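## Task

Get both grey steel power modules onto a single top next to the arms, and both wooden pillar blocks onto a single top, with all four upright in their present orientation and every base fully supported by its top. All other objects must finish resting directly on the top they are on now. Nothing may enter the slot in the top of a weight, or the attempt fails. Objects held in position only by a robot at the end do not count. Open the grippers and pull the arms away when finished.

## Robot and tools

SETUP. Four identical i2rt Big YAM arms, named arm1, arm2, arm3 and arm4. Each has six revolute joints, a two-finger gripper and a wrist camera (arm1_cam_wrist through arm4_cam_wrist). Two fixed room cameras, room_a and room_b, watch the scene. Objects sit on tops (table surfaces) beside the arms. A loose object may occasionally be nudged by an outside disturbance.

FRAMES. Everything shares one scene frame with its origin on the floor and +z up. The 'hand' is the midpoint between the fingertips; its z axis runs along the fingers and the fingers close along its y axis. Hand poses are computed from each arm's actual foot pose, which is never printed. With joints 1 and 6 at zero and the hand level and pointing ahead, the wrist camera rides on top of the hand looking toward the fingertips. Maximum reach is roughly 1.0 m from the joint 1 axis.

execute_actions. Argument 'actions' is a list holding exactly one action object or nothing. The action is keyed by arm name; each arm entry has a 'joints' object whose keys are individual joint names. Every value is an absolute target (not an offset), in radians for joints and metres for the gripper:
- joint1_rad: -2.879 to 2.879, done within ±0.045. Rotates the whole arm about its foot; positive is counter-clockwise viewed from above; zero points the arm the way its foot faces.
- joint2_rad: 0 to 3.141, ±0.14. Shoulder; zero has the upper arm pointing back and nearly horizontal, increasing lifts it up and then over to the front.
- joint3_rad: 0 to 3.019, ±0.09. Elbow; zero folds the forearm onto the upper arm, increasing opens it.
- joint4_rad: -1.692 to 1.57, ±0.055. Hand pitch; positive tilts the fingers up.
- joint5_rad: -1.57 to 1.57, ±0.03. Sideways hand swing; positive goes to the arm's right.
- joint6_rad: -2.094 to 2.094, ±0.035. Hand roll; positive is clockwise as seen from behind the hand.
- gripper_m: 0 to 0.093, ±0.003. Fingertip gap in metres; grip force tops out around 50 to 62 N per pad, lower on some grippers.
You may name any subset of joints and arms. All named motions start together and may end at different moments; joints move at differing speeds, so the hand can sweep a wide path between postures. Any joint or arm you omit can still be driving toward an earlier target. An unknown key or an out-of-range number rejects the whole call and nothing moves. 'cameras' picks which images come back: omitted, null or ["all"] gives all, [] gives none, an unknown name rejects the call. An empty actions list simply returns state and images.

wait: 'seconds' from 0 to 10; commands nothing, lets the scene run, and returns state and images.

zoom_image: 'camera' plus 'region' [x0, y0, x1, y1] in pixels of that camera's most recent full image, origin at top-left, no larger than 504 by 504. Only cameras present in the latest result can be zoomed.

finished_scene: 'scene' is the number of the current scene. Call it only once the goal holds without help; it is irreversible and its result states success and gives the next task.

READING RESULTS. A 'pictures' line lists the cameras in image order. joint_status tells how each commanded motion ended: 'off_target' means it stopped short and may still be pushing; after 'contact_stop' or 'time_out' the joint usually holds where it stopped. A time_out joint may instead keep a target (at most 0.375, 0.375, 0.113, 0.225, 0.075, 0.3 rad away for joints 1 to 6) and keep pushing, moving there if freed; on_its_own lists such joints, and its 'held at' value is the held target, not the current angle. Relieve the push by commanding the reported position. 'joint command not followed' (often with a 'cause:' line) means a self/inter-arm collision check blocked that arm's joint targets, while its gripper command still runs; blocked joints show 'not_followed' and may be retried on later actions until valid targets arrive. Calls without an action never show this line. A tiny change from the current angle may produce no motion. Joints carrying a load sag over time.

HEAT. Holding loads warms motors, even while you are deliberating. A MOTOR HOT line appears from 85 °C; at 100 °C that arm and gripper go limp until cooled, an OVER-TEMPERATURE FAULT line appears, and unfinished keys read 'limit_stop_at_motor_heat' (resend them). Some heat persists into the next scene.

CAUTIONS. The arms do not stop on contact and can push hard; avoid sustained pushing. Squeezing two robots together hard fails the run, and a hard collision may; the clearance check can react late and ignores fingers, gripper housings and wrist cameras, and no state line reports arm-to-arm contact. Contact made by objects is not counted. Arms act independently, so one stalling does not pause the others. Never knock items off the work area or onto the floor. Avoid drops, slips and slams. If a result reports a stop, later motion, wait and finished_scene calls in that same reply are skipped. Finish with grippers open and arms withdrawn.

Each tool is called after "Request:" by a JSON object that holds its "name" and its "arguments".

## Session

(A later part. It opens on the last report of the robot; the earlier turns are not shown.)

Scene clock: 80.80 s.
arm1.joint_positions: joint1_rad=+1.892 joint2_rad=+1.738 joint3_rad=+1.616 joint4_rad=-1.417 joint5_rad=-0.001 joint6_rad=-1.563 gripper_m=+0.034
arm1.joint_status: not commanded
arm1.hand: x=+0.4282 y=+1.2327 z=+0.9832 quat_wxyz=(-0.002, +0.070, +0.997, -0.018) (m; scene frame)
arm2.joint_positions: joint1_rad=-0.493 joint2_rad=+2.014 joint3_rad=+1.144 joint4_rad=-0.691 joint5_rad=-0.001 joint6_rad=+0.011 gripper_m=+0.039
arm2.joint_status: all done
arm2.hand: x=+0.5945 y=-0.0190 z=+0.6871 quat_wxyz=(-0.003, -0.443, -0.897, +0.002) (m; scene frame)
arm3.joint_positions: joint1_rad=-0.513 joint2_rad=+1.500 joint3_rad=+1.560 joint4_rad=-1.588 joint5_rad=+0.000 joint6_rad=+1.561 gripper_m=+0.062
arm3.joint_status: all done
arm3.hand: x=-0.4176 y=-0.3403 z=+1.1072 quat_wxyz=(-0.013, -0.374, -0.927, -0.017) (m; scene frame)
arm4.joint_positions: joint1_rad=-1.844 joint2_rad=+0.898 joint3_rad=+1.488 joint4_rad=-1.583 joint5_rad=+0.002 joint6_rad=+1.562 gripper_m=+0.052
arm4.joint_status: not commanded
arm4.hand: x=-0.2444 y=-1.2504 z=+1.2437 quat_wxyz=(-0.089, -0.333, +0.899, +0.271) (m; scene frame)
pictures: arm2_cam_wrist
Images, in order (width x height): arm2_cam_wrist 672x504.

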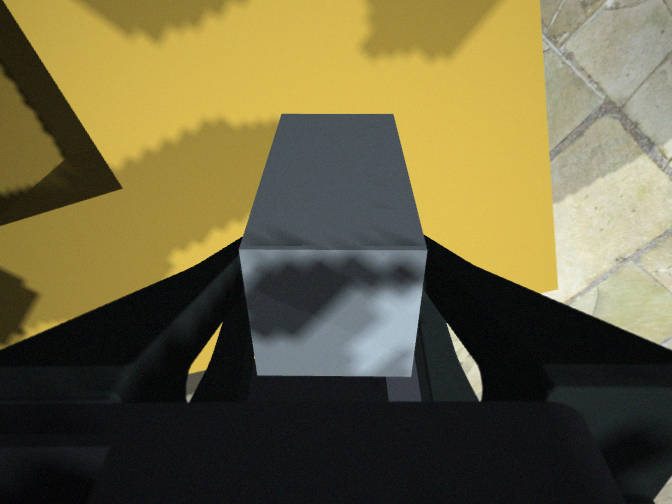

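Request:
{"name": "execute_actions", "arguments": {"actions": [{"arm2":{"joints":{"joint2_rad":2.085,"joint4_rad":-0.595}},"arm3":{"joints":{"joint2_rad":1.84,"joint3_rad":1.9,"joint4_rad":-1.53}}}], "cameras": ["arm2_cam_wrist"]}}

Request:
{"name": "execute_actions", "arguments": {"actions": [{"arm2":{"joints":{"joint2_rad":2.125,"joint4_rad":-0.565}}}], "cameras": ["arm2_cam_wrist"]}}

Scene clock: 89.27 s.
arm1.joint_positions: joint1_rad=+1.892 joint2_rad=+1.738 joint3_rad=+1.616 joint4_rad=-1.417 joint5_rad=-0.001 joint6_rad=-1.563 gripper_m=+0.034
arm1.joint_status: not commanded
arm1.hand: x=+0.4282 y=+1.2327 z=+0.9832 quat_wxyz=(-0.002, +0.070, +0.997, -0.018) (m; scene frame)
arm2.joint_positions: joint1_rad=-0.493 joint2_rad=+2.107 joint3_rad=+1.138 joint4_rad=-0.605 joint5_rad=-0.001 joint6_rad=+0.011 gripper_m=+0.039
arm2.joint_status: all done
arm2.hand: x=+0.5908 y=-0.0145 z=+0.6419 quat_wxyz=(+0.004, -0.443, -0.897, -0.001) (m; scene frame)
arm3.joint_positions: joint1_rad=-0.513 joint2_rad=+1.861 joint3_rad=+1.853 joint4_rad=-1.538 joint5_rad=+0.000 joint6_rad=+1.563 gripper_m=+0.062
arm3.joint_status: all done
arm3.hand: x=-0.3269 y=-0.2491 z=+1.0418 quat_wxyz=(-0.010, -0.375, -0.927, -0.008) (m; scene frame)
arm4.joint_positions: joint1_rad=-1.844 joint2_rad=+0.898 joint3_rad=+1.488 joint4_rad=-1.583 joint5_rad=+0.002 joint6_rad=+1.562 gripper_m=+0.052
arm4.joint_status: not commanded
arm4.hand: x=-0.2444 y=-1.2504 z=+1.2437 quat_wxyz=(-0.089, -0.333, +0.899, +0.271) (m; scene frame)
pictures: arm2_cam_wrist
Images, in order (width x height): arm2_cam_wrist 672x504.

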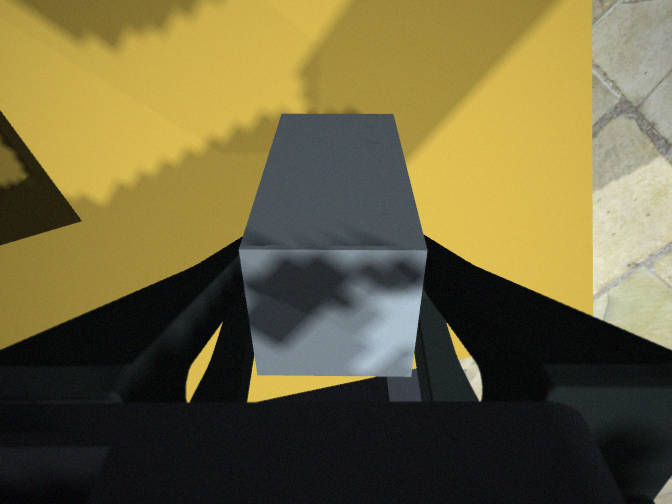

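Scene clock: 90.03 s.
arm1.joint_positions: joint1_rad=+1.892 joint2_rad=+1.738 joint3_rad=+1.616 joint4_rad=-1.417 joint5_rad=-0.001 joint6_rad=-1.563 gripper_m=+0.034
arm1.joint_status: not commanded
arm1.hand: x=+0.4282 y=+1.2327 z=+0.9832 quat_wxyz=(-0.002, +0.070, +0.997, -0.018) (m; scene frame)
arm2.joint_positions: joint1_rad=-0.493 joint2_rad=+2.133 joint3_rad=+1.138 joint4_rad=-0.575 joint5_rad=-0.001 joint6_rad=+0.011 gripper_m=+0.039
arm2.joint_status: all done
arm2.hand: x=+0.5909 y=-0.0146 z=+0.6298 quat_wxyz=(+0.002, -0.443, -0.897, +0.000) (m; scene frame)
arm3.joint_positions: joint1_rad=-0.513 joint2_rad=+1.861 joint3_rad=+1.853 joint4_rad=-1.538 joint5_rad=+0.000 joint6_rad=+1.563 gripper_m=+0.062
arm3.joint_status: not commanded
arm3.hand: x=-0.3269 y=-0.2491 z=+1.0418 quat_wxyz=(-0.010, -0.375, -0.927, -0.008) (m; scene frame)
arm4.joint_positions: joint1_rad=-1.844 joint2_rad=+0.898 joint3_rad=+1.488 joint4_rad=-1.583 joint5_rad=+0.002 joint6_rad=+1.562 gripper_m=+0.052
arm4.joint_status: not commanded
arm4.hand: x=-0.2444 y=-1.2504 z=+1.2437 quat_wxyz=(-0.089, -0.333, +0.899, +0.271) (m; scene frame)
pictures: arm2_cam_wrist
Images, in order (width x height): arm2_cam_wrist 672x504.

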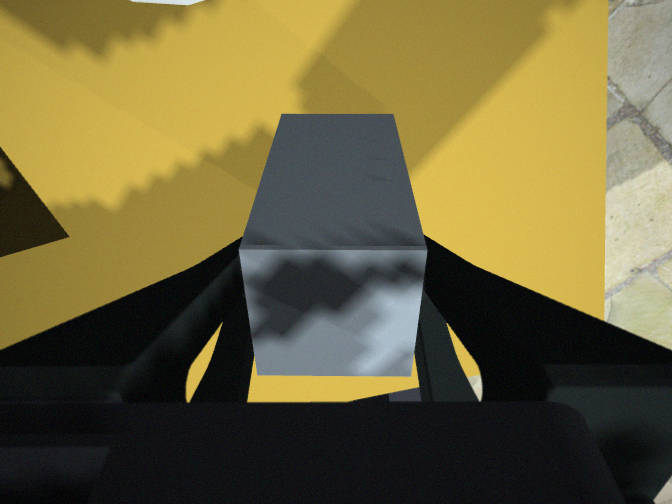

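Request:
{"name": "execute_actions", "arguments": {"actions": [{"arm2":{"joints":{"joint2_rad":2.155}}}], "cameras": []}}

Request:
{"name": "execute_actions", "arguments": {"actions": [{"arm2":{"joints":{"gripper_m":0.093}}}], "cameras": []}}

Request:
{"name": "execute_actions", "arguments": {"actions": [{"arm2":{"joints":{"joint2_rad":1.85,"joint4_rad":-0.84}}}], "cameras": ["arm2_cam_wrist"]}}

Request:
{"name": "execute_actions", "arguments": {"actions": [{"arm2":{"joints":{"joint1_rad":1.81,"joint2_rad":1.965,"joint3_rad":1.12,"joint4_rad":0.72}}}], "cameras": []}}

Request:
{"name": "execute_actions", "arguments": {"actions": [{"arm2":{"joints":{"joint2_rad":2.27,"joint3_rad":1.75,"joint4_rad":0.42}}}], "cameras": ["arm2_cam_wrist","arm1_cam_wrist"]}}

Scene clock: 97.67 s.
arm1.joint_positions: joint1_rad=+1.892 joint2_rad=+1.738 joint3_rad=+1.616 joint4_rad=-1.417 joint5_rad=-0.001 joint6_rad=-1.563 gripper_m=+0.034
arm1.joint_status: not commanded
arm1.hand: x=+0.4282 y=+1.2327 z=+0.9832 quat_wxyz=(-0.002, +0.070, +0.997, -0.018) (m; scene frame)
arm2.joint_positions: joint1_rad=-0.493 joint2_rad=+2.137 joint3_rad=+1.138 joint4_rad=-0.574 joint5_rad=-0.001 joint6_rad=+0.011 gripper_m=+0.039
arm2.joint_status: all done
arm2.hand: x=+0.5903 y=-0.0140 z=+0.6280 quat_wxyz=(+0.003, -0.442, -0.897, -0.001) (m; scene frame)
arm3.joint_positions: joint1_rad=-0.513 joint2_rad=+1.861 joint3_rad=+1.853 joint4_rad=-1.538 joint5_rad=+0.000 joint6_rad=+1.563 gripper_m=+0.062
arm3.joint_status: not commanded
arm3.hand: x=-0.3269 y=-0.2491 z=+1.0418 quat_wxyz=(-0.010, -0.375, -0.927, -0.008) (m; scene frame)
arm4.joint_positions: joint1_rad=-1.844 joint2_rad=+0.898 joint3_rad=+1.488 joint4_rad=-1.583 joint5_rad=+0.002 joint6_rad=+1.562 gripper_m=+0.052
arm4.joint_status: not commanded
arm4.hand: x=-0.2444 y=-1.2504 z=+1.2437 quat_wxyz=(-0.089, -0.333, +0.899, +0.271) (m; scene frame)
pictures: none
No camera images: the call's "cameras" was empty. Leave "cameras" out to get every camera's image.

Scene clock: 98.40 s.
arm1.joint_positions: joint1_rad=+1.892 joint2_rad=+1.738 joint3_rad=+1.616 joint4_rad=-1.417 joint5_rad=-0.001 joint6_rad=-1.563 gripper_m=+0.034
arm1.joint_status: not commanded
arm1.hand: x=+0.4282 y=+1.2327 z=+0.9832 quat_wxyz=(-0.002, +0.070, +0.997, -0.018) (m; scene frame)
arm2.joint_positions: joint1_rad=-0.493 joint2_rad=+2.151 joint3_rad=+1.138 joint4_rad=-0.574 joint5_rad=-0.001 joint6_rad=+0.011 gripper_m=+0.093
arm2.joint_status: all done
arm2.hand: x=+0.5879 y=-0.0110 z=+0.6216 quat_wxyz=(+0.009, -0.442, -0.897, -0.004) (m; scene frame)
arm3.joint_positions: joint1_rad=-0.513 joint2_rad=+1.861 joint3_rad=+1.853 joint4_rad=-1.538 joint5_rad=+0.000 joint6_rad=+1.563 gripper_m=+0.062
arm3.joint_status: not commanded
arm3.hand: x=-0.3269 y=-0.2491 z=+1.0418 quat_wxyz=(-0.010, -0.375, -0.927, -0.008) (m; scene frame)
arm4.joint_positions: joint1_rad=-1.844 joint2_rad=+0.898 joint3_rad=+1.488 joint4_rad=-1.583 joint5_rad=+0.002 joint6_rad=+1.562 gripper_m=+0.052
arm4.joint_status: not commanded
arm4.hand: x=-0.2444 y=-1.2504 z=+1.2437 quat_wxyz=(-0.089, -0.333, +0.899, +0.271) (m; scene frame)
pictures: none
No camera images: the call's "cameras" was empty. Leave "cameras" out to get every camera's image.

Scene clock: 99.70 s.
arm1.joint_positions: joint1_rad=+1.892 joint2_rad=+1.738 joint3_rad=+1.616 joint4_rad=-1.417 joint5_rad=-0.001 joint6_rad=-1.563 gripper_m=+0.034
arm1.joint_status: not commanded
arm1.hand: x=+0.4282 y=+1.2327 z=+0.9832 quat_wxyz=(-0.002, +0.070, +0.997, -0.018) (m; scene frame)
arm2.joint_positions: joint1_rad=-0.493 joint2_rad=+1.851 joint3_rad=+1.138 joint4_rad=-0.832 joint5_rad=-0.001 joint6_rad=+0.011 gripper_m=+0.093
arm2.joint_status: all done
arm2.hand: x=+0.5901 y=-0.0132 z=+0.7616 quat_wxyz=(-0.010, -0.442, -0.897, +0.006) (m; scene frame)
arm3.joint_positions: joint1_rad=-0.513 joint2_rad=+1.861 joint3_rad=+1.853 joint4_rad=-1.538 joint5_rad=+0.000 joint6_rad=+1.563 gripper_m=+0.062
arm3.joint_status: not commanded
arm3.hand: x=-0.3269 y=-0.2491 z=+1.0418 quat_wxyz=(-0.010, -0.375, -0.927, -0.008) (m; scene frame)
arm4.joint_positions: joint1_rad=-1.844 joint2_rad=+0.898 joint3_rad=+1.488 joint4_rad=-1.583 joint5_rad=+0.002 joint6_rad=+1.562 gripper_m=+0.052
arm4.joint_status: not commanded
arm4.hand: x=-0.2444 y=-1.2504 z=+1.2437 quat_wxyz=(-0.089, -0.333, +0.899, +0.271) (m; scene frame)
pictures: arm2_cam_wrist
Images, in order (width x height): arm2_cam_wrist 672x504.

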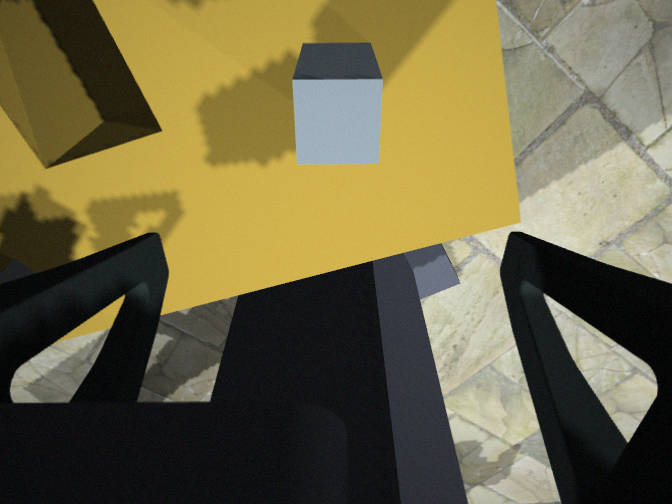

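Scene clock: 101.90 s.
arm1.joint_positions: joint1_rad=+1.892 joint2_rad=+1.738 joint3_rad=+1.616 joint4_rad=-1.417 joint5_rad=-0.001 joint6_rad=-1.563 gripper_m=+0.034
arm1.joint_status: not commanded
arm1.hand: x=+0.4282 y=+1.2327 z=+0.9832 quat_wxyz=(-0.002, +0.070, +0.997, -0.018) (m; scene frame)
arm2.joint_positions: joint1_rad=+1.821 joint2_rad=+1.989 joint3_rad=+1.122 joint4_rad=+0.700 joint5_rad=+0.000 joint6_rad=+0.009 gripper_m=+0.093
arm2.joint_status: all done
arm2.hand: x=+0.4086 y=+1.0878 z=+0.9001 quat_wxyz=(-0.489, +0.491, -0.585, -0.422) (m; scene frame)
arm3.joint_positions: joint1_rad=-0.513 joint2_rad=+1.861 joint3_rad=+1.853 joint4_rad=-1.538 joint5_rad=+0.000 joint6_rad=+1.563 gripper_m=+0.062
arm3.joint_status: not commanded
arm3.hand: x=-0.3269 y=-0.2491 z=+1.0418 quat_wxyz=(-0.010, -0.375, -0.927, -0.008) (m; scene frame)
arm4.joint_positions: joint1_rad=-1.844 joint2_rad=+0.898 joint3_rad=+1.488 joint4_rad=-1.583 joint5_rad=+0.002 joint6_rad=+1.562 gripper_m=+0.052
arm4.joint_status: not commanded
arm4.hand: x=-0.2444 y=-1.2504 z=+1.2437 quat_wxyz=(-0.089, -0.333, +0.899, +0.271) (m; scene frame)
pictures: none
No camera images: the call's "cameras" was empty. Leave "cameras" out to get every camera's image.

Scene clock: 103.40 s.
arm1.joint_positions: joint1_rad=+1.892 joint2_rad=+1.738 joint3_rad=+1.616 joint4_rad=-1.417 joint5_rad=-0.001 joint6_rad=-1.563 gripper_m=+0.034
arm1.joint_status: not commanded
arm1.hand: x=+0.4282 y=+1.2327 z=+0.9832 quat_wxyz=(-0.002, +0.070, +0.997, -0.018) (m; scene frame)
arm2.joint_positions: joint1_rad=+1.821 joint2_rad=+2.268 joint3_rad=+1.703 joint4_rad=+0.418 joint5_rad=+0.000 joint6_rad=+0.009 gripper_m=+0.093
arm2.joint_status: all done
arm2.hand: x=+0.4338 y=+1.2412 z=+0.9200 quat_wxyz=(-0.495, +0.486, -0.580, -0.426) (m; scene frame)
arm3.joint_positions: joint1_rad=-0.513 joint2_rad=+1.861 joint3_rad=+1.853 joint4_rad=-1.538 joint5_rad=+0.000 joint6_rad=+1.563 gripper_m=+0.062
arm3.joint_status: not commanded
arm3.hand: x=-0.3269 y=-0.2491 z=+1.0418 quat_wxyz=(-0.010, -0.375, -0.927, -0.008) (m; scene frame)
arm4.joint_positions: joint1_rad=-1.844 joint2_rad=+0.898 joint3_rad=+1.488 joint4_rad=-1.583 joint5_rad=+0.002 joint6_rad=+1.562 gripper_m=+0.052
arm4.joint_status: not commanded
arm4.hand: x=-0.2444 y=-1.2504 z=+1.2437 quat_wxyz=(-0.089, -0.333, +0.899, +0.271) (m; scene frame)
pictures: arm1_cam_wrist, arm2_cam_wrist
Images, in order (width x height): arm1_cam_wrist 672x504, arm2_cam_wrist 672x504.

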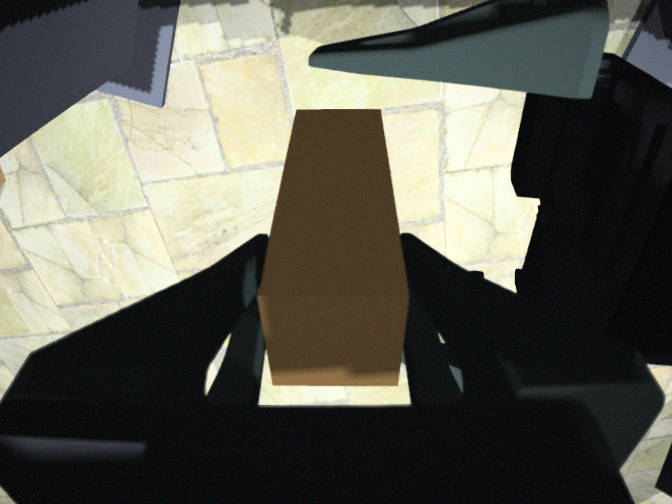

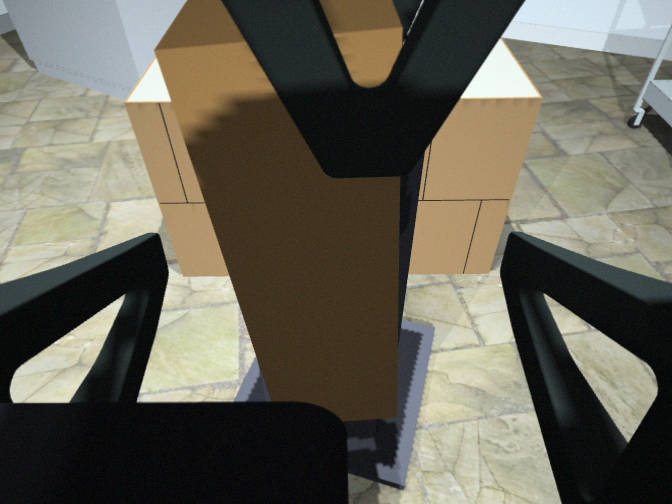

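Request:
{"name": "execute_actions", "arguments": {"actions": [{"arm2":{"joints":{"gripper_m":0.01,"joint1_rad":1.835}}}], "cameras": []}}

Request:
{"name": "execute_actions", "arguments": {"actions": [{"arm1":{"joints":{"gripper_m":0.048}}}], "cameras": []}}

Request:
{"name": "execute_actions", "arguments": {"actions": [{"arm1":{"joints":{"joint3_rad":1.83,"joint4_rad":-1.64}}}], "cameras": []}}

Request:
{"name": "execute_actions", "arguments": {"actions": [{"arm1":{"joints":{"joint2_rad":0.9,"joint3_rad":1.4}},"arm2":{"joints":{"joint1_rad":-1.95,"joint2_rad":2.3}}}], "cameras": ["arm2_cam_wrist","arm3_cam_wrist"]}}

Scene clock: 111.20 s.
arm1.joint_positions: joint1_rad=+1.891 joint2_rad=+1.738 joint3_rad=+1.616 joint4_rad=-1.417 joint5_rad=+0.002 joint6_rad=-1.563 gripper_m=+0.034
arm1.joint_status: not commanded
arm1.hand: x=+0.4273 y=+1.2329 z=+0.9832 quat_wxyz=(-0.003, +0.070, +0.997, -0.018) (m; scene frame)
arm2.joint_positions: joint1_rad=+1.825 joint2_rad=+2.268 joint3_rad=+1.703 joint4_rad=+0.417 joint5_rad=-0.002 joint6_rad=+0.002 gripper_m=+0.035
arm2.joint_status: gripper_m off_target (ended at +0.035, target +0.010); the others done
arm2.hand: x=+0.4294 y=+1.2419 z=+0.9200 quat_wxyz=(-0.495, +0.490, -0.577, -0.426) (m; scene frame)
arm3.joint_positions: joint1_rad=-0.513 joint2_rad=+1.861 joint3_rad=+1.853 joint4_rad=-1.538 joint5_rad=+0.000 joint6_rad=+1.563 gripper_m=+0.062
arm3.joint_status: not commanded
arm3.hand: x=-0.3269 y=-0.2491 z=+1.0418 quat_wxyz=(-0.010, -0.375, -0.927, -0.008) (m; scene frame)
arm4.joint_positions: joint1_rad=-1.844 joint2_rad=+0.898 joint3_rad=+1.488 joint4_rad=-1.583 joint5_rad=+0.002 joint6_rad=+1.562 gripper_m=+0.052
arm4.joint_status: not commanded
arm4.hand: x=-0.2444 y=-1.2504 z=+1.2437 quat_wxyz=(-0.089, -0.333, +0.899, +0.271) (m; scene frame)
pictures: none
No camera images: the call's "cameras" was empty. Leave "cameras" out to get every camera's image.

Scene clock: 111.80 s.
arm1.joint_positions: joint1_rad=+1.891 joint2_rad=+1.738 joint3_rad=+1.616 joint4_rad=-1.417 joint5_rad=+0.002 joint6_rad=-1.563 gripper_m=+0.048
arm1.joint_status: all done
arm1.hand: x=+0.4273 y=+1.2329 z=+0.9832 quat_wxyz=(-0.003, +0.070, +0.997, -0.018) (m; scene frame)
arm2.joint_positions: joint1_rad=+1.825 joint2_rad=+2.273 joint3_rad=+1.703 joint4_rad=+0.417 joint5_rad=-0.002 joint6_rad=+0.002 gripper_m=+0.035
arm2.joint_status: not commanded
arm2.hand: x=+0.4294 y=+1.2419 z=+0.9154 quat_wxyz=(-0.493, +0.492, -0.578, -0.425) (m; scene frame)
arm3.joint_positions: joint1_rad=-0.513 joint2_rad=+1.861 joint3_rad=+1.853 joint4_rad=-1.538 joint5_rad=+0.000 joint6_rad=+1.563 gripper_m=+0.062
arm3.joint_status: not commanded
arm3.hand: x=-0.3269 y=-0.2491 z=+1.0418 quat_wxyz=(-0.010, -0.375, -0.927, -0.008) (m; scene frame)
arm4.joint_positions: joint1_rad=-1.844 joint2_rad=+0.898 joint3_rad=+1.488 joint4_rad=-1.583 joint5_rad=+0.002 joint6_rad=+1.562 gripper_m=+0.052
arm4.joint_status: not commanded
arm4.hand: x=-0.2444 y=-1.2504 z=+1.2437 quat_wxyz=(-0.089, -0.333, +0.899, +0.271) (m; scene frame)
pictures: none
No camera images: the call's "cameras" was empty. Leave "cameras" out to get every camera's image.

Scene clock: 112.97 s.
arm1.joint_positions: joint1_rad=+1.891 joint2_rad=+1.743 joint3_rad=+1.801 joint4_rad=-1.627 joint5_rad=+0.002 joint6_rad=-1.564 gripper_m=+0.048
arm1.joint_status: all done
arm1.hand: x=+0.4279 y=+1.2363 z=+1.0513 quat_wxyz=(-0.002, +0.070, +0.998, -0.003) (m; scene frame)
arm2.joint_positions: joint1_rad=+1.825 joint2_rad=+2.276 joint3_rad=+1.706 joint4_rad=+0.417 joint5_rad=-0.002 joint6_rad=+0.002 gripper_m=+0.035
arm2.joint_status: not commanded
arm2.hand: x=+0.4295 y=+1.2425 z=+0.9140 quat_wxyz=(-0.493, +0.492, -0.578, -0.425) (m; scene frame)
arm3.joint_positions: joint1_rad=-0.513 joint2_rad=+1.861 joint3_rad=+1.853 joint4_rad=-1.538 joint5_rad=+0.000 joint6_rad=+1.563 gripper_m=+0.062
arm3.joint_status: not commanded
arm3.hand: x=-0.3269 y=-0.2491 z=+1.0418 quat_wxyz=(-0.010, -0.375, -0.927, -0.008) (m; scene frame)
arm4.joint_positions: joint1_rad=-1.844 joint2_rad=+0.898 joint3_rad=+1.488 joint4_rad=-1.583 joint5_rad=+0.002 joint6_rad=+1.562 gripper_m=+0.052
arm4.joint_status: not commanded
arm4.hand: x=-0.2444 y=-1.2504 z=+1.2437 quat_wxyz=(-0.089, -0.333, +0.899, +0.271) (m; scene frame)
pictures: none
No camera images: the call's "cameras" was empty. Leave "cameras" out to get every camera's image.

Scene clock: 116.23 s.
arm1.joint_positions: joint1_rad=+1.891 joint2_rad=+0.889 joint3_rad=+1.405 joint4_rad=-1.629 joint5_rad=+0.002 joint6_rad=-1.564 gripper_m=+0.048
arm1.joint_status: all done
arm1.hand: x=+0.4626 y=+1.4930 z=+1.2171 quat_wxyz=(-0.016, +0.068, +0.971, -0.228) (m; scene frame)
arm2.joint_positions: joint1_rad=-1.951 joint2_rad=+2.314 joint3_rad=+1.711 joint4_rad=+0.417 joint5_rad=+0.003 joint6_rad=+0.002 gripper_m=+0.035
arm2.joint_status: all done
arm2.hand: x=-0.3403 y=-0.2502 z=+0.8859 quat_wxyz=(-0.241, -0.712, -0.291, +0.592) (m; scene frame)
arm3.joint_positions: joint1_rad=-0.513 joint2_rad=+1.861 joint3_rad=+1.853 joint4_rad=-1.538 joint5_rad=+0.000 joint6_rad=+1.563 gripper_m=+0.062
arm3.joint_status: not commanded
arm3.hand: x=-0.3269 y=-0.2491 z=+1.0418 quat_wxyz=(-0.010, -0.375, -0.927, -0.008) (m; scene frame)
arm4.joint_positions: joint1_rad=-1.844 joint2_rad=+0.898 joint3_rad=+1.488 joint4_rad=-1.583 joint5_rad=+0.002 joint6_rad=+1.562 gripper_m=+0.052
arm4.joint_status: not commanded
arm4.hand: x=-0.2444 y=-1.2504 z=+1.2437 quat_wxyz=(-0.089, -0.333, +0.899, +0.271) (m; scene frame)
pictures: arm2_cam_wrist, arm3_cam_wrist
Images, in order (width x height): arm2_cam_wrist 672x504, arm3_cam_wrist 672x504.

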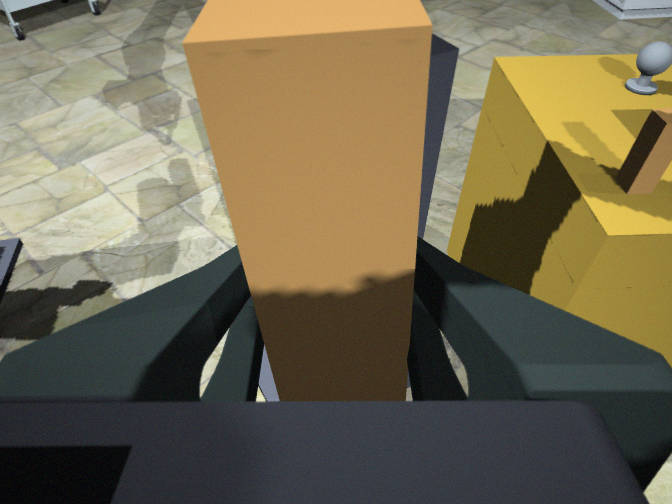

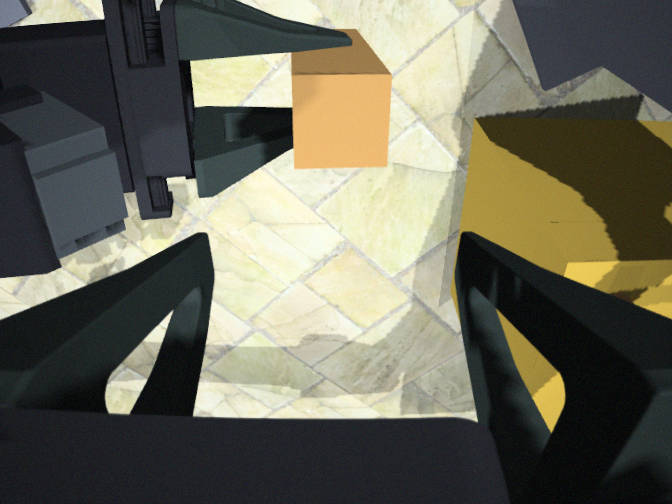

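Request:
{"name": "execute_actions", "arguments": {"actions": [{"arm3":{"joints":{"joint1_rad":-0.535,"joint2_rad":1.87,"joint3_rad":1.645,"joint4_rad":-1.27}}}], "cameras": ["arm3_cam_wrist"]}}

Request:
{"name": "execute_actions", "arguments": {"actions": [{"arm3":{"joints":{"gripper_m":0.01}}}], "cameras": ["arm2_cam_wrist"]}}

Scene clock: 121.13 s.
arm1.joint_positions: joint1_rad=+1.891 joint2_rad=+0.889 joint3_rad=+1.405 joint4_rad=-1.629 joint5_rad=+0.002 joint6_rad=-1.564 gripper_m=+0.048
arm1.joint_status: not commanded
arm1.hand: x=+0.4626 y=+1.4930 z=+1.2171 quat_wxyz=(-0.016, +0.068, +0.971, -0.228) (m; scene frame)
arm2.joint_positions: joint1_rad=-1.951 joint2_rad=+2.314 joint3_rad=+1.711 joint4_rad=+0.417 joint5_rad=+0.003 joint6_rad=+0.002 gripper_m=+0.035
arm2.joint_status: not commanded
arm2.hand: x=-0.3403 y=-0.2502 z=+0.8859 quat_wxyz=(-0.241, -0.712, -0.291, +0.592) (m; scene frame)
arm3.joint_positions: joint1_rad=-0.525 joint2_rad=+1.870 joint3_rad=+1.633 joint4_rad=-1.284 joint5_rad=+0.000 joint6_rad=+1.563 gripper_m=+0.062
arm3.joint_status: all done
arm3.hand: x=-0.3220 y=-0.2558 z=+0.9543 quat_wxyz=(-0.015, -0.380, -0.925, -0.020) (m; scene frame)
arm4.joint_positions: joint1_rad=-1.844 joint2_rad=+0.898 joint3_rad=+1.488 joint4_rad=-1.583 joint5_rad=+0.002 joint6_rad=+1.562 gripper_m=+0.052
arm4.joint_status: not commanded
arm4.hand: x=-0.2444 y=-1.2504 z=+1.2437 quat_wxyz=(-0.089, -0.333, +0.899, +0.271) (m; scene frame)
pictures: arm3_cam_wrist
Images, in order (width x height): arm3_cam_wrist 672x504.

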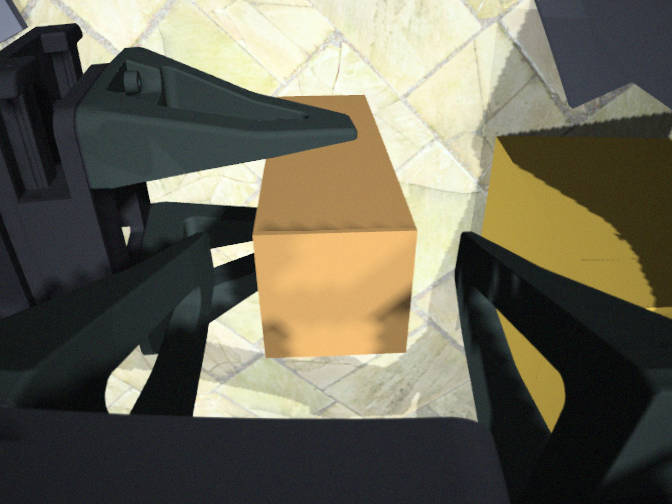

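Scene clock: 121.73 s.
arm1.joint_positions: joint1_rad=+1.891 joint2_rad=+0.889 joint3_rad=+1.405 joint4_rad=-1.629 joint5_rad=+0.002 joint6_rad=-1.564 gripper_m=+0.048
arm1.joint_status: not commanded
arm1.hand: x=+0.4626 y=+1.4930 z=+1.2171 quat_wxyz=(-0.016, +0.068, +0.971, -0.228) (m; scene frame)
arm2.joint_positions: joint1_rad=-1.951 joint2_rad=+2.314 joint3_rad=+1.711 joint4_rad=+0.417 joint5_rad=+0.003 joint6_rad=+0.002 gripper_m=+0.035
arm2.joint_status: not commanded
arm2.hand: x=-0.3403 y=-0.2502 z=+0.8859 quat_wxyz=(-0.241, -0.712, -0.291, +0.592) (m; scene frame)
arm3.joint_positions: joint1_rad=-0.525 joint2_rad=+1.870 joint3_rad=+1.633 joint4_rad=-1.283 joint5_rad=+0.000 joint6_rad=+1.563 gripper_m=+0.034
arm3.joint_status: gripper_m off_target (ended at +0.034, target +0.010)
arm3.hand: x=-0.3218 y=-0.2556 z=+0.9543 quat_wxyz=(-0.015, -0.380, -0.925, -0.021) (m; scene frame)
arm4.joint_positions: joint1_rad=-1.844 joint2_rad=+0.898 joint3_rad=+1.488 joint4_rad=-1.583 joint5_rad=+0.002 joint6_rad=+1.562 gripper_m=+0.052
arm4.joint_status: not commanded
arm4.hand: x=-0.2444 y=-1.2504 z=+1.2437 quat_wxyz=(-0.089, -0.333, +0.899, +0.271) (m; scene frame)
pictures: arm2_cam_wrist
Images, in order (width x height): arm2_cam_wrist 672x504.

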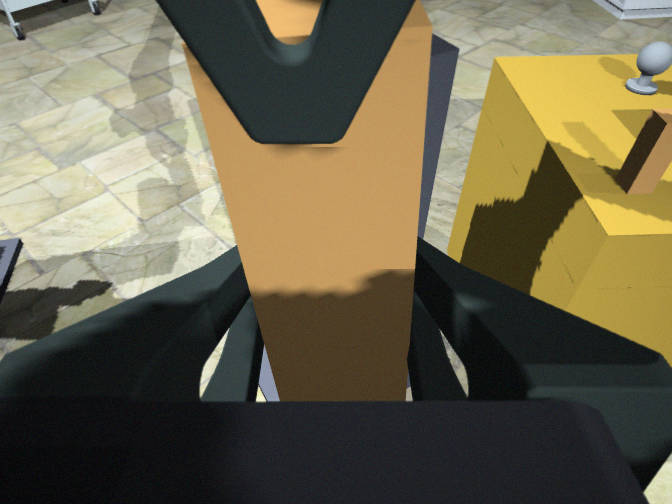

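Request:
{"name": "execute_actions", "arguments": {"actions": [{"arm2":{"joints":{"gripper_m":0.093}}}], "cameras": []}}

Request:
{"name": "execute_actions", "arguments": {"actions": [{"arm2":{"joints":{"joint2_rad":2.1,"joint3_rad":1.2,"joint4_rad":0.7}}}], "cameras": []}}

Request:
{"name": "execute_actions", "arguments": {"actions": [{"arm3":{"joints":{"joint1_rad":0.85,"joint2_rad":2.14,"joint3_rad":1.74,"joint4_rad":-1.09,"joint6_rad":0}},"arm2":{"joints":{"joint2_rad":1.2,"joint3_rad":0.8,"joint4_rad":-0.5}}}], "cameras": ["arm3_cam_wrist","room_b"]}}

Scene clock: 130.80 s.
arm1.joint_positions: joint1_rad=+1.891 joint2_rad=+0.889 joint3_rad=+1.405 joint4_rad=-1.629 joint5_rad=+0.002 joint6_rad=-1.564 gripper_m=+0.048
arm1.joint_status: not commanded
arm1.hand: x=+0.4626 y=+1.4930 z=+1.2171 quat_wxyz=(-0.016, +0.068, +0.971, -0.228) (m; scene frame)
arm2.joint_positions: joint1_rad=-1.951 joint2_rad=+2.314 joint3_rad=+1.711 joint4_rad=+0.417 joint5_rad=+0.003 joint6_rad=+0.002 gripper_m=+0.093
arm2.joint_status: all done
arm2.hand: x=-0.3403 y=-0.2502 z=+0.8859 quat_wxyz=(-0.241, -0.712, -0.291, +0.592) (m; scene frame)
arm3.joint_positions: joint1_rad=-0.525 joint2_rad=+1.870 joint3_rad=+1.633 joint4_rad=-1.283 joint5_rad=+0.000 joint6_rad=+1.563 gripper_m=+0.034
arm3.joint_status: not commanded
arm3.hand: x=-0.3218 y=-0.2556 z=+0.9543 quat_wxyz=(-0.016, -0.380, -0.925, -0.021) (m; scene frame)
arm4.joint_positions: joint1_rad=-1.844 joint2_rad=+0.898 joint3_rad=+1.488 joint4_rad=-1.583 joint5_rad=+0.002 joint6_rad=+1.562 gripper_m=+0.052
arm4.joint_status: not commanded
arm4.hand: x=-0.2444 y=-1.2504 z=+1.2437 quat_wxyz=(-0.089, -0.333, +0.899, +0.271) (m; scene frame)
pictures: none
No camera images: the call's "cameras" was empty. Leave "cameras" out to get every camera's image.

Scene clock: 132.17 s.
arm1.joint_positions: joint1_rad=+1.891 joint2_rad=+0.889 joint3_rad=+1.405 joint4_rad=-1.629 joint5_rad=+0.002 joint6_rad=-1.564 gripper_m=+0.048
arm1.joint_status: not commanded
arm1.hand: x=+0.4626 y=+1.4930 z=+1.2171 quat_wxyz=(-0.016, +0.068, +0.971, -0.228) (m; scene frame)
arm2.joint_positions: joint1_rad=-1.951 joint2_rad=+2.122 joint3_rad=+1.195 joint4_rad=+0.690 joint5_rad=+0.003 joint6_rad=+0.002 gripper_m=+0.093
arm2.joint_status: all done
arm2.hand: x=-0.2422 y=-0.1533 z=+0.8386 quat_wxyz=(-0.233, -0.727, -0.297, +0.574) (m; scene frame)
arm3.joint_positions: joint1_rad=-0.525 joint2_rad=+1.870 joint3_rad=+1.633 joint4_rad=-1.283 joint5_rad=+0.000 joint6_rad=+1.563 gripper_m=+0.034
arm3.joint_status: not commanded
arm3.hand: x=-0.3218 y=-0.2556 z=+0.9543 quat_wxyz=(-0.016, -0.380, -0.925, -0.021) (m; scene frame)
arm4.joint_positions: joint1_rad=-1.844 joint2_rad=+0.898 joint3_rad=+1.488 joint4_rad=-1.583 joint5_rad=+0.002 joint6_rad=+1.562 gripper_m=+0.052
arm4.joint_status: not commanded
arm4.hand: x=-0.2444 y=-1.2504 z=+1.2437 quat_wxyz=(-0.089, -0.333, +0.899, +0.271) (m; scene frame)
pictures: none
No camera images: the call's "cameras" was empty. Leave "cameras" out to get every camera's image.

Scene clock: 134.33 s.
arm1.joint_positions: joint1_rad=+1.891 joint2_rad=+0.889 joint3_rad=+1.405 joint4_rad=-1.629 joint5_rad=+0.002 joint6_rad=-1.564 gripper_m=+0.048
arm1.joint_status: not commanded
arm1.hand: x=+0.4626 y=+1.4930 z=+1.2171 quat_wxyz=(-0.016, +0.068, +0.971, -0.228) (m; scene frame)
arm2.joint_positions: joint1_rad=-1.951 joint2_rad=+1.196 joint3_rad=+0.806 joint4_rad=-0.493 joint5_rad=+0.003 joint6_rad=+0.002 gripper_m=+0.093
arm2.joint_status: all done
arm2.hand: x=-0.0346 y=+0.0507 z=+0.9566 quat_wxyz=(-0.126, -0.871, -0.356, +0.314) (m; scene frame)
arm3.joint_positions: joint1_rad=+0.859 joint2_rad=+2.179 joint3_rad=+1.722 joint4_rad=-1.088 joint5_rad=-0.003 joint6_rad=+0.009 gripper_m=+0.034
arm3.joint_status: all done
arm3.hand: x=-1.0946 y=-0.1347 z=+0.7978 quat_wxyz=(-0.003, +0.881, -0.472, -0.006) (m; scene frame)
arm4.joint_positions: joint1_rad=-1.844 joint2_rad=+0.898 joint3_rad=+1.488 joint4_rad=-1.583 joint5_rad=+0.002 joint6_rad=+1.562 gripper_m=+0.052
arm4.joint_status: not commanded
arm4.hand: x=-0.2444 y=-1.2504 z=+1.2437 quat_wxyz=(-0.089, -0.333, +0.899, +0.271) (m; scene frame)
pictures: arm3_cam_wrist, room_b
Images, in order (width x height): arm3_cam_wrist 672x504, room_b 672x504.

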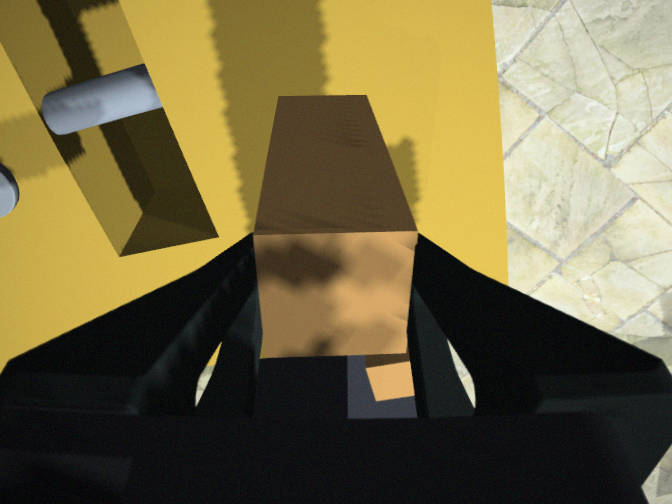

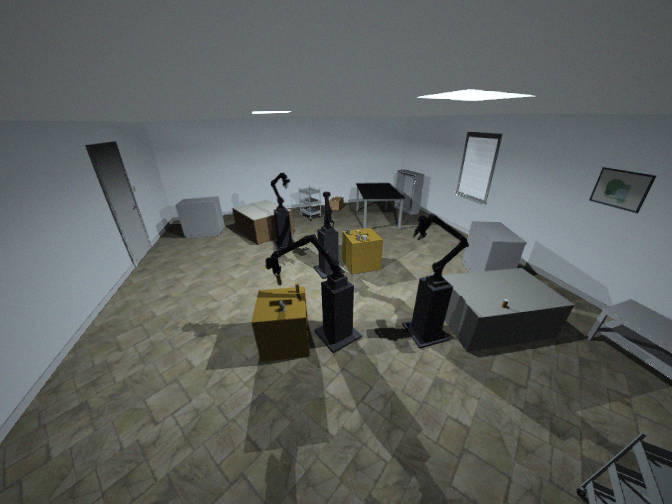

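Good spot; expected final tip ≈.67.

Request:
{"name": "execute_actions", "arguments": {"actions": [{"arm3":{"joints":{"joint2_rad":2.33,"joint4_rad":-0.92}}}], "cameras": ["arm3_cam_wrist"]}}

Request:
{"name": "execute_actions", "arguments": {"actions": [{"arm3":{"joints":{"joint2_rad":2.37,"joint4_rad":-0.885}}}], "cameras": ["arm3_cam_wrist"]}}

Scene clock: 145.30 s.
arm1.joint_positions: joint1_rad=+1.891 joint2_rad=+0.889 joint3_rad=+1.405 joint4_rad=-1.629 joint5_rad=+0.002 joint6_rad=-1.564 gripper_m=+0.048
arm1.joint_status: not commanded
arm1.hand: x=+0.4626 y=+1.4930 z=+1.2171 quat_wxyz=(-0.016, +0.068, +0.971, -0.228) (m; scene frame)
arm2.joint_positions: joint1_rad=-1.951 joint2_rad=+1.196 joint3_rad=+0.806 joint4_rad=-0.493 joint5_rad=+0.003 joint6_rad=+0.002 gripper_m=+0.093
arm2.joint_status: not commanded
arm2.hand: x=-0.0346 y=+0.0507 z=+0.9566 quat_wxyz=(-0.126, -0.871, -0.356, +0.314) (m; scene frame)
arm3.joint_positions: joint1_rad=+0.859 joint2_rad=+2.358 joint3_rad=+1.719 joint4_rad=-0.932 joint5_rad=-0.003 joint6_rad=+0.008 gripper_m=+0.034
arm3.joint_status: all done
arm3.hand: x=-1.0944 y=-0.1347 z=+0.6855 quat_wxyz=(+0.004, +0.881, -0.472, +0.005) (m; scene frame)
arm4.joint_positions: joint1_rad=-1.844 joint2_rad=+0.898 joint3_rad=+1.488 joint4_rad=-1.583 joint5_rad=+0.002 joint6_rad=+1.562 gripper_m=+0.052
arm4.joint_status: not commanded
arm4.hand: x=-0.2444 y=-1.2504 z=+1.2437 quat_wxyz=(-0.089, -0.333, +0.899, +0.271) (m; scene frame)
pictures: arm3_cam_wrist
Images, in order (width x height): arm3_cam_wrist 672x504.

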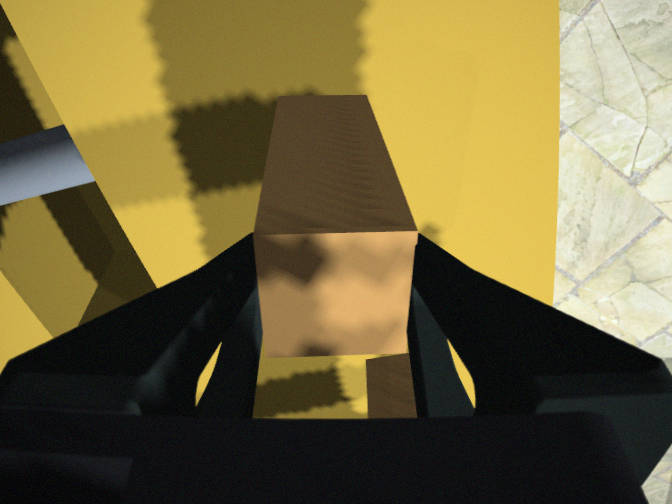

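Scene clock: 145.90 s.
arm1.joint_positions: joint1_rad=+1.891 joint2_rad=+0.889 joint3_rad=+1.405 joint4_rad=-1.629 joint5_rad=+0.002 joint6_rad=-1.564 gripper_m=+0.048
arm1.joint_status: not commanded
arm1.hand: x=+0.4626 y=+1.4930 z=+1.2171 quat_wxyz=(-0.016, +0.068, +0.971, -0.228) (m; scene frame)
arm2.joint_positions: joint1_rad=-1.951 joint2_rad=+1.196 joint3_rad=+0.806 joint4_rad=-0.493 joint5_rad=+0.003 joint6_rad=+0.002 gripper_m=+0.093
arm2.joint_status: not commanded
arm2.hand: x=-0.0346 y=+0.0507 z=+0.9566 quat_wxyz=(-0.126, -0.871, -0.356, +0.314) (m; scene frame)
arm3.joint_positions: joint1_rad=+0.859 joint2_rad=+2.358 joint3_rad=+1.719 joint4_rad=-0.899 joint5_rad=-0.003 joint6_rad=+0.008 gripper_m=+0.034
arm3.joint_status: all done
arm3.hand: x=-1.0990 y=-0.1279 z=+0.6856 quat_wxyz=(-0.004, +0.881, -0.472, -0.009) (m; scene frame)
arm4.joint_positions: joint1_rad=-1.844 joint2_rad=+0.898 joint3_rad=+1.488 joint4_rad=-1.583 joint5_rad=+0.002 joint6_rad=+1.562 gripper_m=+0.052
arm4.joint_status: not commanded
arm4.hand: x=-0.2444 y=-1.2504 z=+1.2437 quat_wxyz=(-0.089, -0.333, +0.899, +0.271) (m; scene frame)
pictures: arm3_cam_wrist
Images, in order (width x height): arm3_cam_wrist 672x504.

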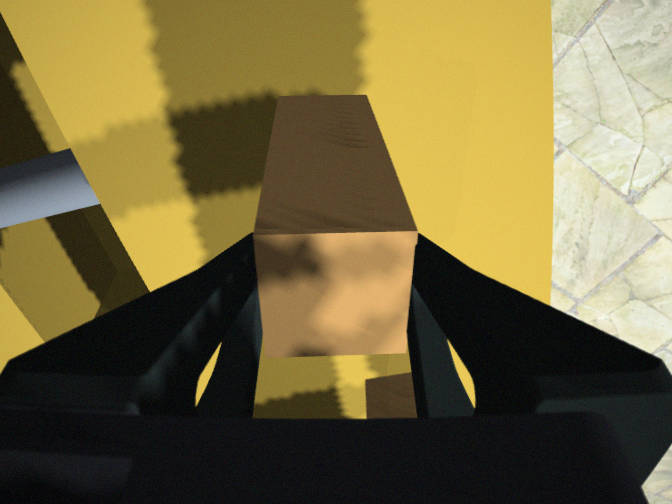

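Request:
{"name": "execute_actions", "arguments": {"actions": [{"arm3":{"joints":{"joint2_rad":2.4}}}], "cameras": []}}

Request:
{"name": "execute_actions", "arguments": {"actions": [{"arm3":{"joints":{"gripper_m":0.08}}}], "cameras": []}}

Request:
{"name": "execute_actions", "arguments": {"actions": [{"arm3":{"joints":{"joint2_rad":2.05,"joint4_rad":-1.15}}}], "cameras": ["arm3_cam_wrist","room_b"]}}

Scene clock: 153.40 s.
arm1.joint_positions: joint1_rad=+1.891 joint2_rad=+0.889 joint3_rad=+1.405 joint4_rad=-1.629 joint5_rad=+0.002 joint6_rad=-1.564 gripper_m=+0.048
arm1.joint_status: not commanded
arm1.hand: x=+0.4626 y=+1.4930 z=+1.2171 quat_wxyz=(-0.016, +0.068, +0.971, -0.228) (m; scene frame)
arm2.joint_positions: joint1_rad=-1.951 joint2_rad=+1.196 joint3_rad=+0.806 joint4_rad=-0.493 joint5_rad=+0.003 joint6_rad=+0.002 gripper_m=+0.093
arm2.joint_status: not commanded
arm2.hand: x=-0.0346 y=+0.0507 z=+0.9566 quat_wxyz=(-0.126, -0.871, -0.356, +0.314) (m; scene frame)
arm3.joint_positions: joint1_rad=+0.859 joint2_rad=+2.375 joint3_rad=+1.721 joint4_rad=-0.894 joint5_rad=-0.003 joint6_rad=+0.008 gripper_m=+0.034
arm3.joint_status: all done
arm3.hand: x=-1.0975 y=-0.1301 z=+0.6752 quat_wxyz=(-0.002, +0.882, -0.472, -0.005) (m; scene frame)
arm4.joint_positions: joint1_rad=-1.844 joint2_rad=+0.898 joint3_rad=+1.488 joint4_rad=-1.583 joint5_rad=+0.002 joint6_rad=+1.562 gripper_m=+0.052
arm4.joint_status: not commanded
arm4.hand: x=-0.2444 y=-1.2504 z=+1.2437 quat_wxyz=(-0.089, -0.333, +0.899, +0.271) (m; scene frame)
pictures: none
No camera images: the call's "cameras" was empty. Leave "cameras" out to get every camera's image.

Scene clock: 154.07 s.
arm1.joint_positions: joint1_rad=+1.891 joint2_rad=+0.889 joint3_rad=+1.405 joint4_rad=-1.629 joint5_rad=+0.002 joint6_rad=-1.564 gripper_m=+0.048
arm1.joint_status: not commanded
arm1.hand: x=+0.4626 y=+1.4930 z=+1.2171 quat_wxyz=(-0.016, +0.068, +0.971, -0.228) (m; scene frame)
arm2.joint_positions: joint1_rad=-1.951 joint2_rad=+1.196 joint3_rad=+0.806 joint4_rad=-0.493 joint5_rad=+0.003 joint6_rad=+0.002 gripper_m=+0.093
arm2.joint_status: not commanded
arm2.hand: x=-0.0346 y=+0.0507 z=+0.9566 quat_wxyz=(-0.126, -0.871, -0.356, +0.314) (m; scene frame)
arm3.joint_positions: joint1_rad=+0.859 joint2_rad=+2.377 joint3_rad=+1.721 joint4_rad=-0.894 joint5_rad=-0.003 joint6_rad=+0.008 gripper_m=+0.080
arm3.joint_status: all done
arm3.hand: x=-1.0972 y=-0.1305 z=+0.6740 quat_wxyz=(-0.001, +0.882, -0.472, -0.004) (m; scene frame)
arm4.joint_positions: joint1_rad=-1.844 joint2_rad=+0.898 joint3_rad=+1.488 joint4_rad=-1.583 joint5_rad=+0.002 joint6_rad=+1.562 gripper_m=+0.052
arm4.joint_status: not commanded
arm4.hand: x=-0.2444 y=-1.2504 z=+1.2437 quat_wxyz=(-0.089, -0.333, +0.899, +0.271) (m; scene frame)
pictures: none
No camera images: the call's "cameras" was empty. Leave "cameras" out to get every camera's image.

Scene clock: 155.53 s.
arm1.joint_positions: joint1_rad=+1.891 joint2_rad=+0.889 joint3_rad=+1.405 joint4_rad=-1.629 joint5_rad=+0.002 joint6_rad=-1.564 gripper_m=+0.048
arm1.joint_status: not commanded
arm1.hand: x=+0.4626 y=+1.4930 z=+1.2171 quat_wxyz=(-0.016, +0.068, +0.971, -0.228) (m; scene frame)
arm2.joint_positions: joint1_rad=-1.951 joint2_rad=+1.196 joint3_rad=+0.806 joint4_rad=-0.493 joint5_rad=+0.003 joint6_rad=+0.002 gripper_m=+0.093
arm2.joint_status: not commanded
arm2.hand: x=-0.0346 y=+0.0507 z=+0.9566 quat_wxyz=(-0.126, -0.871, -0.356, +0.314) (m; scene frame)
arm3.joint_positions: joint1_rad=+0.859 joint2_rad=+2.041 joint3_rad=+1.731 joint4_rad=-1.138 joint5_rad=-0.003 joint6_rad=+0.008 gripper_m=+0.080
arm3.joint_status: all done
arm3.hand: x=-1.0979 y=-0.1301 z=+0.8859 quat_wxyz=(-0.025, +0.880, -0.471, -0.049) (m; scene frame)
arm4.joint_positions: joint1_rad=-1.844 joint2_rad=+0.898 joint3_rad=+1.488 joint4_rad=-1.583 joint5_rad=+0.002 joint6_rad=+1.562 gripper_m=+0.052
arm4.joint_status: not commanded
arm4.hand: x=-0.2444 y=-1.2504 z=+1.2437 quat_wxyz=(-0.089, -0.333, +0.899, +0.271) (m; scene frame)
pictures: arm3_cam_wrist, room_b
Images, in order (width x height): arm3_cam_wrist 672x504, room_b 672x504.

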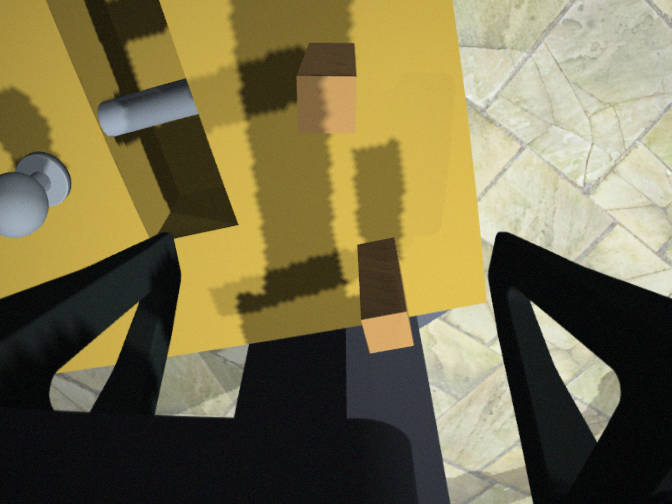

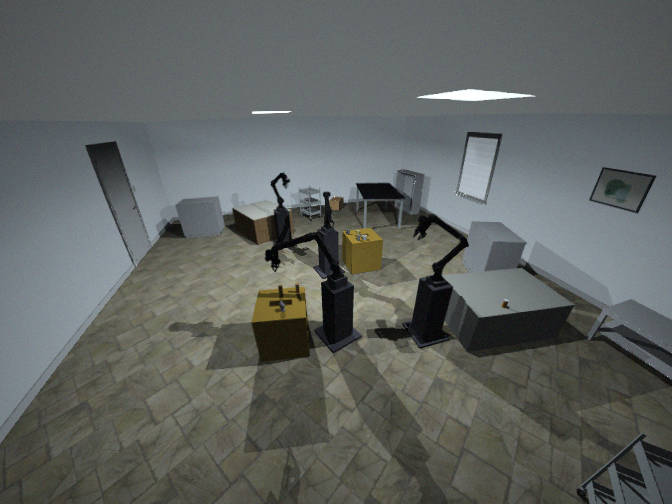

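Request:
{"name": "finished_scene", "arguments": {"scene": 2}}

The scene is finished: the task was done.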